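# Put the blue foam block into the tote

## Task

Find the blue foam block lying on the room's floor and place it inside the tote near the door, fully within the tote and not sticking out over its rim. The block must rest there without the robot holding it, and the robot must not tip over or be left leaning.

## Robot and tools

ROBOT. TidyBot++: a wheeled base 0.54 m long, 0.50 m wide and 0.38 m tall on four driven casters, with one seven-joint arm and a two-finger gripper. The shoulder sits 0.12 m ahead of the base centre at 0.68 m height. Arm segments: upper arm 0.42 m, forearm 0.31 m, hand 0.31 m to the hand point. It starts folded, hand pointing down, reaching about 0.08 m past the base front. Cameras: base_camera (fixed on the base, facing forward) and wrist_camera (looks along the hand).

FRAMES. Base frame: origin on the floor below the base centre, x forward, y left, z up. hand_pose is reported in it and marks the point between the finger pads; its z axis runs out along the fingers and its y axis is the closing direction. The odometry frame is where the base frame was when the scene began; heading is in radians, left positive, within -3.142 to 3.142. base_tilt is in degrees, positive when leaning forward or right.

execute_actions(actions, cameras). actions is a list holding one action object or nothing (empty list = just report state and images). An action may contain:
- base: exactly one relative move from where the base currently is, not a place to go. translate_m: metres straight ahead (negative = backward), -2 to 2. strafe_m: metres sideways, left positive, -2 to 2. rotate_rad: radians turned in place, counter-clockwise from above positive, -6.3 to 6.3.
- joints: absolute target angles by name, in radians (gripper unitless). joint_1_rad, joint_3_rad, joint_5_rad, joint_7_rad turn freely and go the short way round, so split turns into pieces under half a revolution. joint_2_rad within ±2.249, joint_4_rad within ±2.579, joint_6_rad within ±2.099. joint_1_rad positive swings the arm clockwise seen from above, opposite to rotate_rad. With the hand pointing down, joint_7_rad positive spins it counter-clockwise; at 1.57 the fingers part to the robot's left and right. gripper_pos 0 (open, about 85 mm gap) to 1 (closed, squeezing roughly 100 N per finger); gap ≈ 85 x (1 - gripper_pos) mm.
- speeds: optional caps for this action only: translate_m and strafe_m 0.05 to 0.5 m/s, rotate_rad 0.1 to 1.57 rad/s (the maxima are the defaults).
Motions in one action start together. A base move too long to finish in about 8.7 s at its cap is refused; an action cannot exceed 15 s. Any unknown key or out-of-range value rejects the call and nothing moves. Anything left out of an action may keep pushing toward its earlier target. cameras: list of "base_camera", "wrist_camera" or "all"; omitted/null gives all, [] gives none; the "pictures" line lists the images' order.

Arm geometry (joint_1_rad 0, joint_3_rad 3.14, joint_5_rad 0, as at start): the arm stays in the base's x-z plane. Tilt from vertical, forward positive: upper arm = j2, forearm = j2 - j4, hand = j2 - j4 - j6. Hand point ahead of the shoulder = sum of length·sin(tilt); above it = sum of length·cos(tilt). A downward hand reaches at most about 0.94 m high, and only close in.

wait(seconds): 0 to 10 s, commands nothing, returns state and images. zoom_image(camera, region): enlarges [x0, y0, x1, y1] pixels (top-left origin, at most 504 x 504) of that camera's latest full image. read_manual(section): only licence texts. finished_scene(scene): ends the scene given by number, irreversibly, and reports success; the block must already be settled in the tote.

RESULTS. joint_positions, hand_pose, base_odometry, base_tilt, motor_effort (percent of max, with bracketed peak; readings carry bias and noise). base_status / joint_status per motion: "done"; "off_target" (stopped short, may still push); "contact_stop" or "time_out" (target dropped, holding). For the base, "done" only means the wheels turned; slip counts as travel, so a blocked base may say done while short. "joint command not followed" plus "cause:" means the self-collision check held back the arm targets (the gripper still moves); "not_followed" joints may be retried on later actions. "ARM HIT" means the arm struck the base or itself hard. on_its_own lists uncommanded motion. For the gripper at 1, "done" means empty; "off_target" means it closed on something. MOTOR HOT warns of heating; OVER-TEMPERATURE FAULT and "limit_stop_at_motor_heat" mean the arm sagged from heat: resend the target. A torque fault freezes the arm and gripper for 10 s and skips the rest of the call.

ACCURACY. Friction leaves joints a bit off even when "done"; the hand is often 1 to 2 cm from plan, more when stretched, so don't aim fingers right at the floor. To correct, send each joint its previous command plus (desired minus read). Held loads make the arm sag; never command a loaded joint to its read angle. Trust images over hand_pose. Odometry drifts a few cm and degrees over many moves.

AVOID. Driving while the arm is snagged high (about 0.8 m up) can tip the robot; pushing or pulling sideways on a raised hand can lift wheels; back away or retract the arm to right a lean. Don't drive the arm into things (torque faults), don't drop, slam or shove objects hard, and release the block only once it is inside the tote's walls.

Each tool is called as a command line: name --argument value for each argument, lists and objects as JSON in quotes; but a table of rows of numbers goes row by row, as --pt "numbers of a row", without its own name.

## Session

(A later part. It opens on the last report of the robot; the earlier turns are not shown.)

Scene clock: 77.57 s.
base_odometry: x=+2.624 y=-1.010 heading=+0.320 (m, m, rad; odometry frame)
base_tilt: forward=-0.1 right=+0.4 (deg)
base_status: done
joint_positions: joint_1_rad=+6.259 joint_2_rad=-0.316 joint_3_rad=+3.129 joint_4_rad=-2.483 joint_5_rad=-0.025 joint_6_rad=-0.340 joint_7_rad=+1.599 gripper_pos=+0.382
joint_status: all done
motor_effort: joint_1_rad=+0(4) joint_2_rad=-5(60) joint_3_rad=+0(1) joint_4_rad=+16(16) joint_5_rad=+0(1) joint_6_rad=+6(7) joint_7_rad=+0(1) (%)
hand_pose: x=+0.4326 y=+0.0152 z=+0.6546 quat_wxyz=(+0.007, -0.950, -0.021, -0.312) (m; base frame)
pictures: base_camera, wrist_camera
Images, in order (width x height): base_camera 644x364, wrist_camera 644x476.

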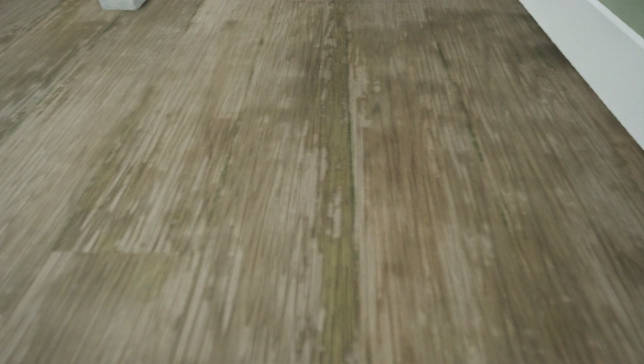

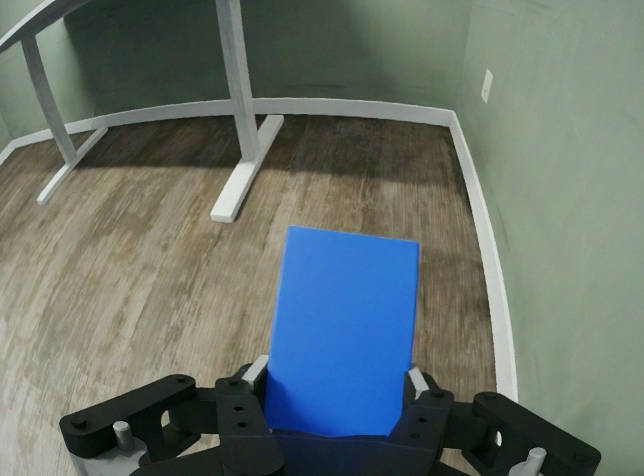

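execute_actions --actions '[{"joints":{"joint_1_rad":-1.6}}]' --cameras '[]'

execute_actions --actions '[{"base":{"translate_m":-0.6},"joints":{"joint_1_rad":-3.1,"joint_6_rad":0.0}}]' --cameras '["wrist_camera"]'

Scene clock: 81.30 s.
base_odometry: x=+2.624 y=-1.010 heading=+0.320 (m, m, rad; odometry frame)
base_tilt: forward=-0.1 right=+0.4 (deg)
base_status: not commanded
joint_positions: joint_1_rad=+4.707 joint_2_rad=-0.316 joint_3_rad=+3.129 joint_4_rad=-2.483 joint_5_rad=-0.025 joint_6_rad=-0.338 joint_7_rad=+1.599 gripper_pos=+0.382
joint_status: all done
motor_effort: joint_1_rad=+1(1) joint_2_rad=-5(4) joint_3_rad=+0(1) joint_4_rad=+15(15) joint_5_rad=+0(1) joint_6_rad=+6(6) joint_7_rad=+1(1) (%)
hand_pose: x=+0.1097 y=+0.3142 z=+0.6549 quat_wxyz=(+0.224, -0.663, -0.680, -0.218) (m; base frame)
pictures: none
No camera images: the call's "cameras" was empty. Leave "cameras" out to get every camera's image.

Scene clock: 84.03 s.
base_odometry: x=+2.055 y=-1.199 heading=+0.320 (m, m, rad; odometry frame)
base_tilt: forward=-0.1 right=+0.4 (deg)
base_status: done
joint_positions: joint_1_rad=+3.207 joint_2_rad=-0.316 joint_3_rad=+3.129 joint_4_rad=-2.483 joint_5_rad=-0.025 joint_6_rad=-0.040 joint_7_rad=+1.599 gripper_pos=+0.382
joint_status: all done
motor_effort: joint_1_rad=+0(0) joint_2_rad=-6(7) joint_3_rad=+0(1) joint_4_rad=+16(17) joint_5_rad=+0(1) joint_6_rad=+8(8) joint_7_rad=+1(1) (%)
hand_pose: x=-0.2602 y=+0.0184 z=+0.7205 quat_wxyz=(+0.450, -0.021, -0.892, -0.014) (m; base frame)
pictures: wrist_camera
Images, in order (width x height): wrist_camera 644x476.

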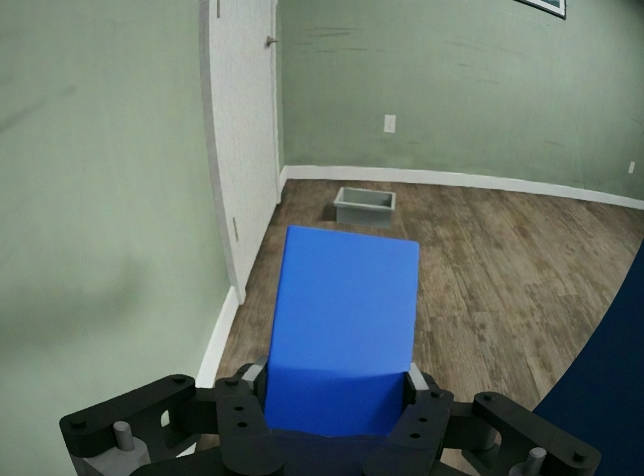

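execute_actions --actions '[{"base":{"translate_m":-0.85},"joints":{"joint_1_rad":3.14,"joint_2_rad":1.35,"joint_4_rad":-0.695,"joint_6_rad":-1.1,"joint_7_rad":1.57}}]'

Scene clock: 88.03 s.
base_odometry: x=+1.248 y=-1.468 heading=+0.321 (m, m, rad; odometry frame)
base_tilt: forward=-0.1 right=+0.4 (deg)
base_status: done
joint_positions: joint_1_rad=+3.166 joint_2_rad=+1.341 joint_3_rad=+3.129 joint_4_rad=-0.717 joint_5_rad=-0.025 joint_6_rad=-1.061 joint_7_rad=+1.599 gripper_pos=+0.382
joint_status: all done
motor_effort: joint_1_rad=+0(0) joint_2_rad=-54(57) joint_3_rad=-1(1) joint_4_rad=+13(19) joint_5_rad=-1(0) joint_6_rad=+3(9) joint_7_rad=+1(0) (%)
hand_pose: x=-0.5757 y=+0.0024 z=+0.3198 quat_wxyz=(+0.012, -0.003, -1.000, +0.017) (m; base frame)
pictures: base_camera, wrist_camera
Images, in order (width x height): base_camera 644x364, wrist_camera 644x476.

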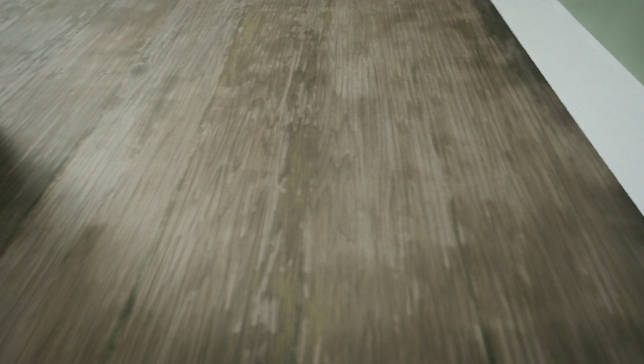

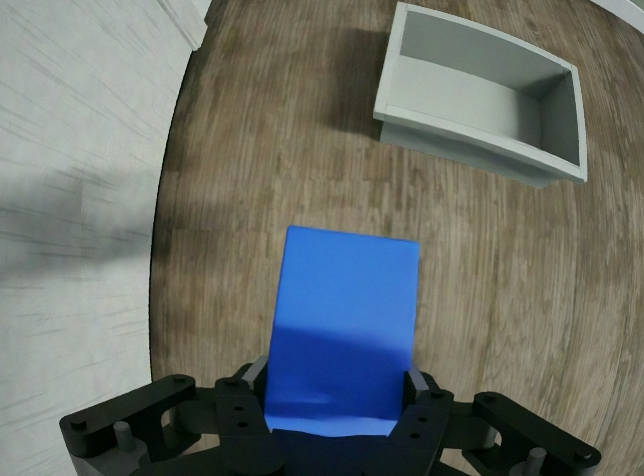

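execute_actions --actions '[{"base":{"strafe_m":0.13},"speeds":{"strafe_m":0.25}}]' --cameras '[]'

execute_actions --actions '[{"base":{"translate_m":-0.17},"speeds":{"translate_m":0.25}}]' --cameras '["wrist_camera"]'

Scene clock: 90.07 s.
base_odometry: x=+1.207 y=-1.344 heading=+0.321 (m, m, rad; odometry frame)
base_tilt: forward=-0.1 right=+0.4 (deg)
base_status: done
joint_positions: joint_1_rad=+3.152 joint_2_rad=+1.341 joint_3_rad=+3.130 joint_4_rad=-0.717 joint_5_rad=-0.025 joint_6_rad=-1.062 joint_7_rad=+1.599 gripper_pos=+0.382
joint_status: not commanded
motor_effort: joint_1_rad=+0(6) joint_2_rad=-54(56) joint_3_rad=-1(2) joint_4_rad=+13(14) joint_5_rad=-1(1) joint_6_rad=+2(2) joint_7_rad=+1(1) (%)
hand_pose: x=-0.5754 y=-0.0069 z=+0.3198 quat_wxyz=(+0.011, +0.004, -1.000, +0.017) (m; base frame)
pictures: none
No camera images: the call's "cameras" was empty. Leave "cameras" out to get every camera's image.

Scene clock: 91.60 s.
base_odometry: x=+1.045 y=-1.398 heading=+0.321 (m, m, rad; odometry frame)
base_tilt: forward=-0.1 right=+0.4 (deg)
base_status: done
joint_positions: joint_1_rad=+3.152 joint_2_rad=+1.341 joint_3_rad=+3.130 joint_4_rad=-0.714 joint_5_rad=-0.025 joint_6_rad=-1.065 joint_7_rad=+1.599 gripper_pos=+0.382
joint_status: not commanded
motor_effort: joint_1_rad=+0(1) joint_2_rad=-54(56) joint_3_rad=-1(1) joint_4_rad=+13(14) joint_5_rad=-1(1) joint_6_rad=+2(2) joint_7_rad=+1(1) (%)
hand_pose: x=-0.5755 y=-0.0069 z=+0.3200 quat_wxyz=(+0.011, +0.004, -1.000, +0.017) (m; base frame)
pictures: wrist_camera
Images, in order (width x height): wrist_camera 644x476.

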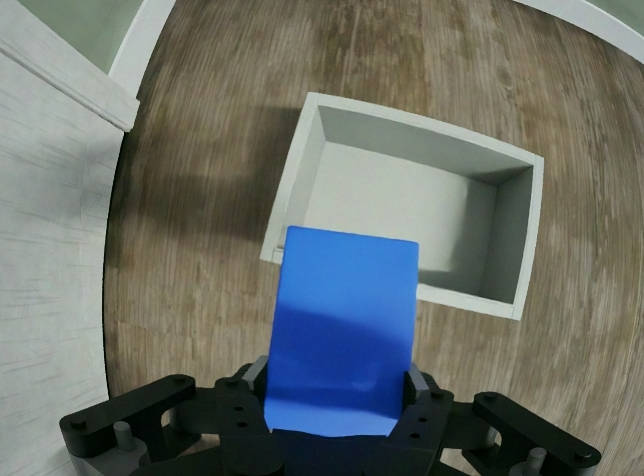

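execute_actions --actions '[{"base":{"strafe_m":0.09},"speeds":{"strafe_m":0.25}}]' --cameras '[]'

execute_actions --actions '[{"base":{"translate_m":-0.13},"speeds":{"translate_m":0.25},"joints":{"joint_7_rad":1.35}}]' --cameras '["wrist_camera"]'

Scene clock: 93.37 s.
base_odometry: x=+1.017 y=-1.312 heading=+0.321 (m, m, rad; odometry frame)
base_tilt: forward=-0.1 right=+0.4 (deg)
base_status: done
joint_positions: joint_1_rad=+3.151 joint_2_rad=+1.342 joint_3_rad=+3.130 joint_4_rad=-0.714 joint_5_rad=-0.025 joint_6_rad=-1.065 joint_7_rad=+1.599 gripper_pos=+0.382
joint_status: not commanded
motor_effort: joint_1_rad=+1(6) joint_2_rad=-54(57) joint_3_rad=-1(3) joint_4_rad=+13(14) joint_5_rad=-1(1) joint_6_rad=+2(1) joint_7_rad=+1(0) (%)
hand_pose: x=-0.5755 y=-0.0075 z=+0.3200 quat_wxyz=(+0.011, +0.005, -1.000, +0.016) (m; base frame)
pictures: none
No camera images: the call's "cameras" was empty. Leave "cameras" out to get every camera's image.

Scene clock: 94.73 s.
base_odometry: x=+0.893 y=-1.353 heading=+0.320 (m, m, rad; odometry frame)
base_tilt: forward=-0.1 right=+0.4 (deg)
base_status: done
joint_positions: joint_1_rad=+3.151 joint_2_rad=+1.342 joint_3_rad=+3.130 joint_4_rad=-0.711 joint_5_rad=-0.025 joint_6_rad=-1.066 joint_7_rad=+1.359 gripper_pos=+0.382
joint_status: all done
motor_effort: joint_1_rad=+0(1) joint_2_rad=-54(57) joint_3_rad=-1(1) joint_4_rad=+13(14) joint_5_rad=+0(1) joint_6_rad=+1(2) joint_7_rad=+1(1) (%)
hand_pose: x=-0.5764 y=-0.0075 z=+0.3205 quat_wxyz=(+0.009, -0.115, -0.993, +0.018) (m; base frame)
pictures: wrist_camera
Images, in order (width x height): wrist_camera 644x476.

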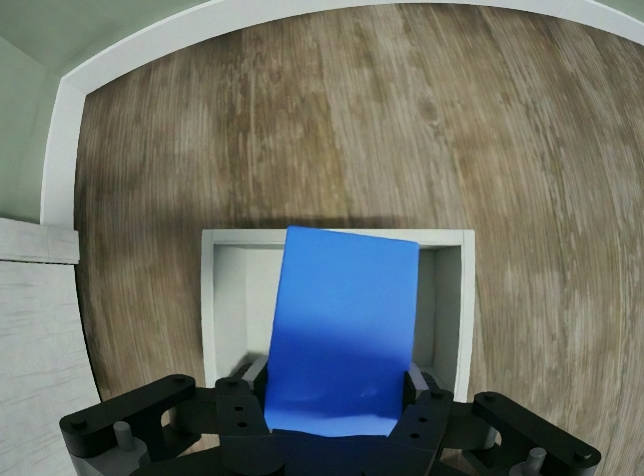

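execute_actions --actions '[{"joints":{"joint_2_rad":1.5,"joint_6_rad":-0.93}}]' --cameras '["wrist_camera"]'

Scene clock: 96.77 s.
base_odometry: x=+0.893 y=-1.353 heading=+0.320 (m, m, rad; odometry frame)
base_tilt: forward=-0.1 right=+0.5 (deg)
base_status: not commanded
joint_positions: joint_1_rad=+3.151 joint_2_rad=+1.508 joint_3_rad=+3.130 joint_4_rad=-0.710 joint_5_rad=-0.025 joint_6_rad=-0.968 joint_7_rad=+1.359 gripper_pos=+0.382
joint_status: all done
motor_effort: joint_1_rad=+0(0) joint_2_rad=-53(59) joint_3_rad=-1(1) joint_4_rad=+12(13) joint_5_rad=+0(0) joint_6_rad=+2(1) joint_7_rad=+1(1) (%)
hand_pose: x=-0.5384 y=-0.0075 z=+0.2082 quat_wxyz=(-0.023, -0.117, -0.993, +0.014) (m; base frame)
pictures: wrist_camera
Images, in order (width x height): wrist_camera 644x476.

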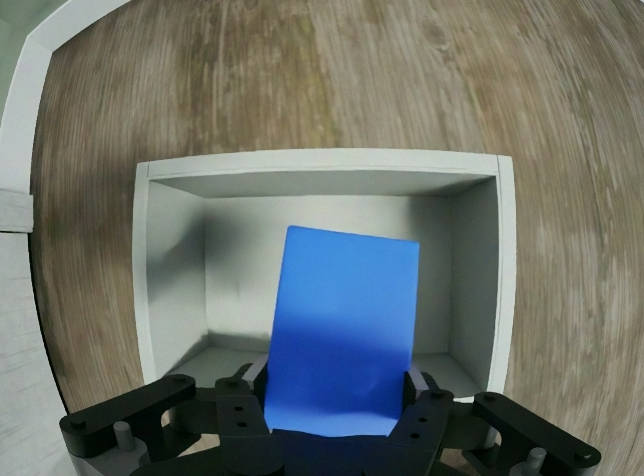

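execute_actions --actions '[{"base":{"translate_m":-0.04},"speeds":{"translate_m":0.1},"joints":{"joint_2_rad":1.68,"joint_6_rad":-0.72}}]' --cameras '["wrist_camera"]'

Scene clock: 99.00 s.
base_odometry: x=+0.855 y=-1.366 heading=+0.320 (m, m, rad; odometry frame)
base_tilt: forward=-0.1 right=+0.4 (deg)
base_status: done
joint_positions: joint_1_rad=+3.151 joint_2_rad=+1.687 joint_3_rad=+3.130 joint_4_rad=-0.705 joint_5_rad=-0.025 joint_6_rad=-0.758 joint_7_rad=+1.359 gripper_pos=+0.382
joint_status: all done
motor_effort: joint_1_rad=+0(3) joint_2_rad=-52(57) joint_3_rad=-1(2) joint_4_rad=+10(13) joint_5_rad=+0(1) joint_6_rad=+1(2) joint_7_rad=+1(1) (%)
hand_pose: x=-0.5105 y=-0.0067 z=+0.0918 quat_wxyz=(-0.006, -0.120, -0.993, +0.014) (m; base frame)
pictures: wrist_camera
Images, in order (width x height): wrist_camera 644x476.

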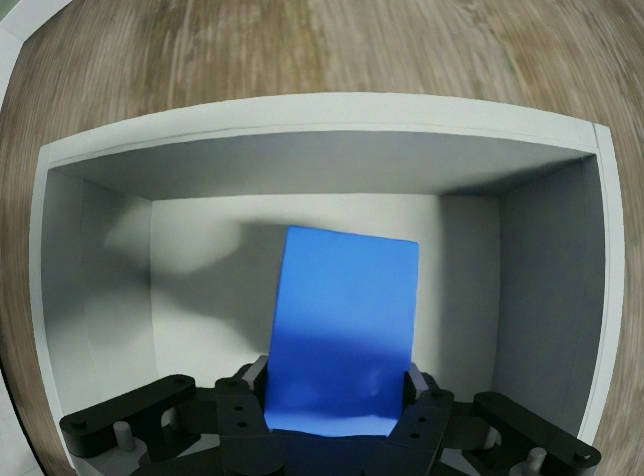

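Inside with margin. Lowering slightly more and releasing.

execute_actions --actions '[{"joints":{"joint_2_rad":1.73,"joint_6_rad":-0.67}}]' --cameras '["wrist_camera"]'

execute_actions --actions '[{"joints":{"gripper_pos":0.1}}]' --cameras '["wrist_camera"]'

execute_actions --actions '[{"joints":{"joint_2_rad":1.3,"joint_6_rad":-1.1}}]' --cameras '["wrist_camera"]'

Scene clock: 100.33 s.
base_odometry: x=+0.855 y=-1.366 heading=+0.320 (m, m, rad; odometry frame)
base_tilt: forward=-0.1 right=+0.4 (deg)
base_status: not commanded
joint_positions: joint_1_rad=+3.151 joint_2_rad=+1.722 joint_3_rad=+3.130 joint_4_rad=-0.705 joint_5_rad=-0.025 joint_6_rad=-0.706 joint_7_rad=+1.359 gripper_pos=+0.382
joint_status: all done
motor_effort: joint_1_rad=+0(0) joint_2_rad=-50(52) joint_3_rad=-1(1) joint_4_rad=+10(10) joint_5_rad=+0(0) joint_6_rad=+2(2) joint_7_rad=+1(1) (%)
hand_pose: x=-0.5057 y=-0.0064 z=+0.0699 quat_wxyz=(+0.003, -0.121, -0.993, +0.014) (m; base frame)
pictures: wrist_camera
Images, in order (width x height): wrist_camera 644x476.

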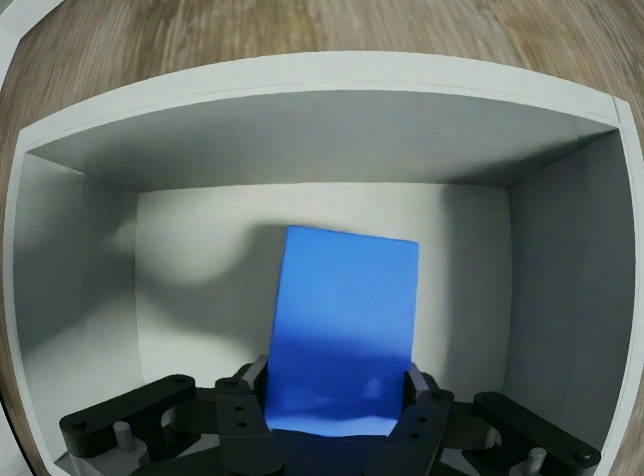

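Scene clock: 101.37 s.
base_odometry: x=+0.855 y=-1.366 heading=+0.320 (m, m, rad; odometry frame)
base_tilt: forward=-0.1 right=+0.4 (deg)
base_status: not commanded
joint_positions: joint_1_rad=+3.151 joint_2_rad=+1.722 joint_3_rad=+3.130 joint_4_rad=-0.705 joint_5_rad=-0.025 joint_6_rad=-0.706 joint_7_rad=+1.359 gripper_pos=+0.100
joint_status: all done
motor_effort: joint_1_rad=+0(0) joint_2_rad=-50(51) joint_3_rad=-1(1) joint_4_rad=+10(10) joint_5_rad=-1(0) joint_6_rad=+1(2) joint_7_rad=+0(1) (%)
hand_pose: x=-0.5057 y=-0.0064 z=+0.0699 quat_wxyz=(+0.003, -0.121, -0.993, +0.014) (m; base frame)
pictures: wrist_camera
Images, in order (width x height): wrist_camera 644x476.

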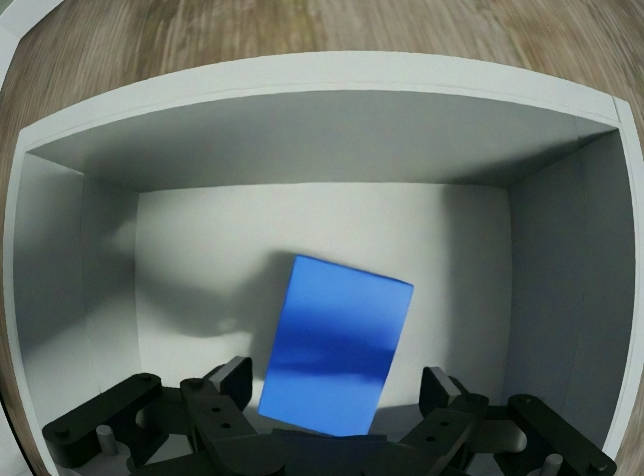

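Scene clock: 103.20 s.
base_odometry: x=+0.855 y=-1.366 heading=+0.320 (m, m, rad; odometry frame)
base_tilt: forward=-0.1 right=+0.4 (deg)
base_status: not commanded
joint_positions: joint_1_rad=+3.151 joint_2_rad=+1.296 joint_3_rad=+3.130 joint_4_rad=-0.701 joint_5_rad=-0.025 joint_6_rad=-1.062 joint_7_rad=+1.359 gripper_pos=+0.100
joint_status: all done
motor_effort: joint_1_rad=+0(0) joint_2_rad=-54(58) joint_3_rad=-1(1) joint_4_rad=+14(15) joint_5_rad=-1(0) joint_6_rad=+2(3) joint_7_rad=+1(1) (%)
hand_pose: x=-0.5980 y=-0.0073 z=+0.3561 quat_wxyz=(+0.039, -0.115, -0.992, +0.021) (m; base frame)
pictures: wrist_camera
Images, in order (width x height): wrist_camera 644x476.

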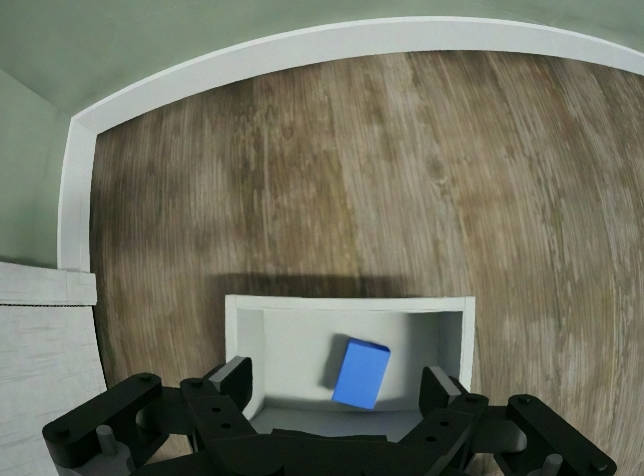

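finished_scene --scene 1

The scene is finished: the task was done.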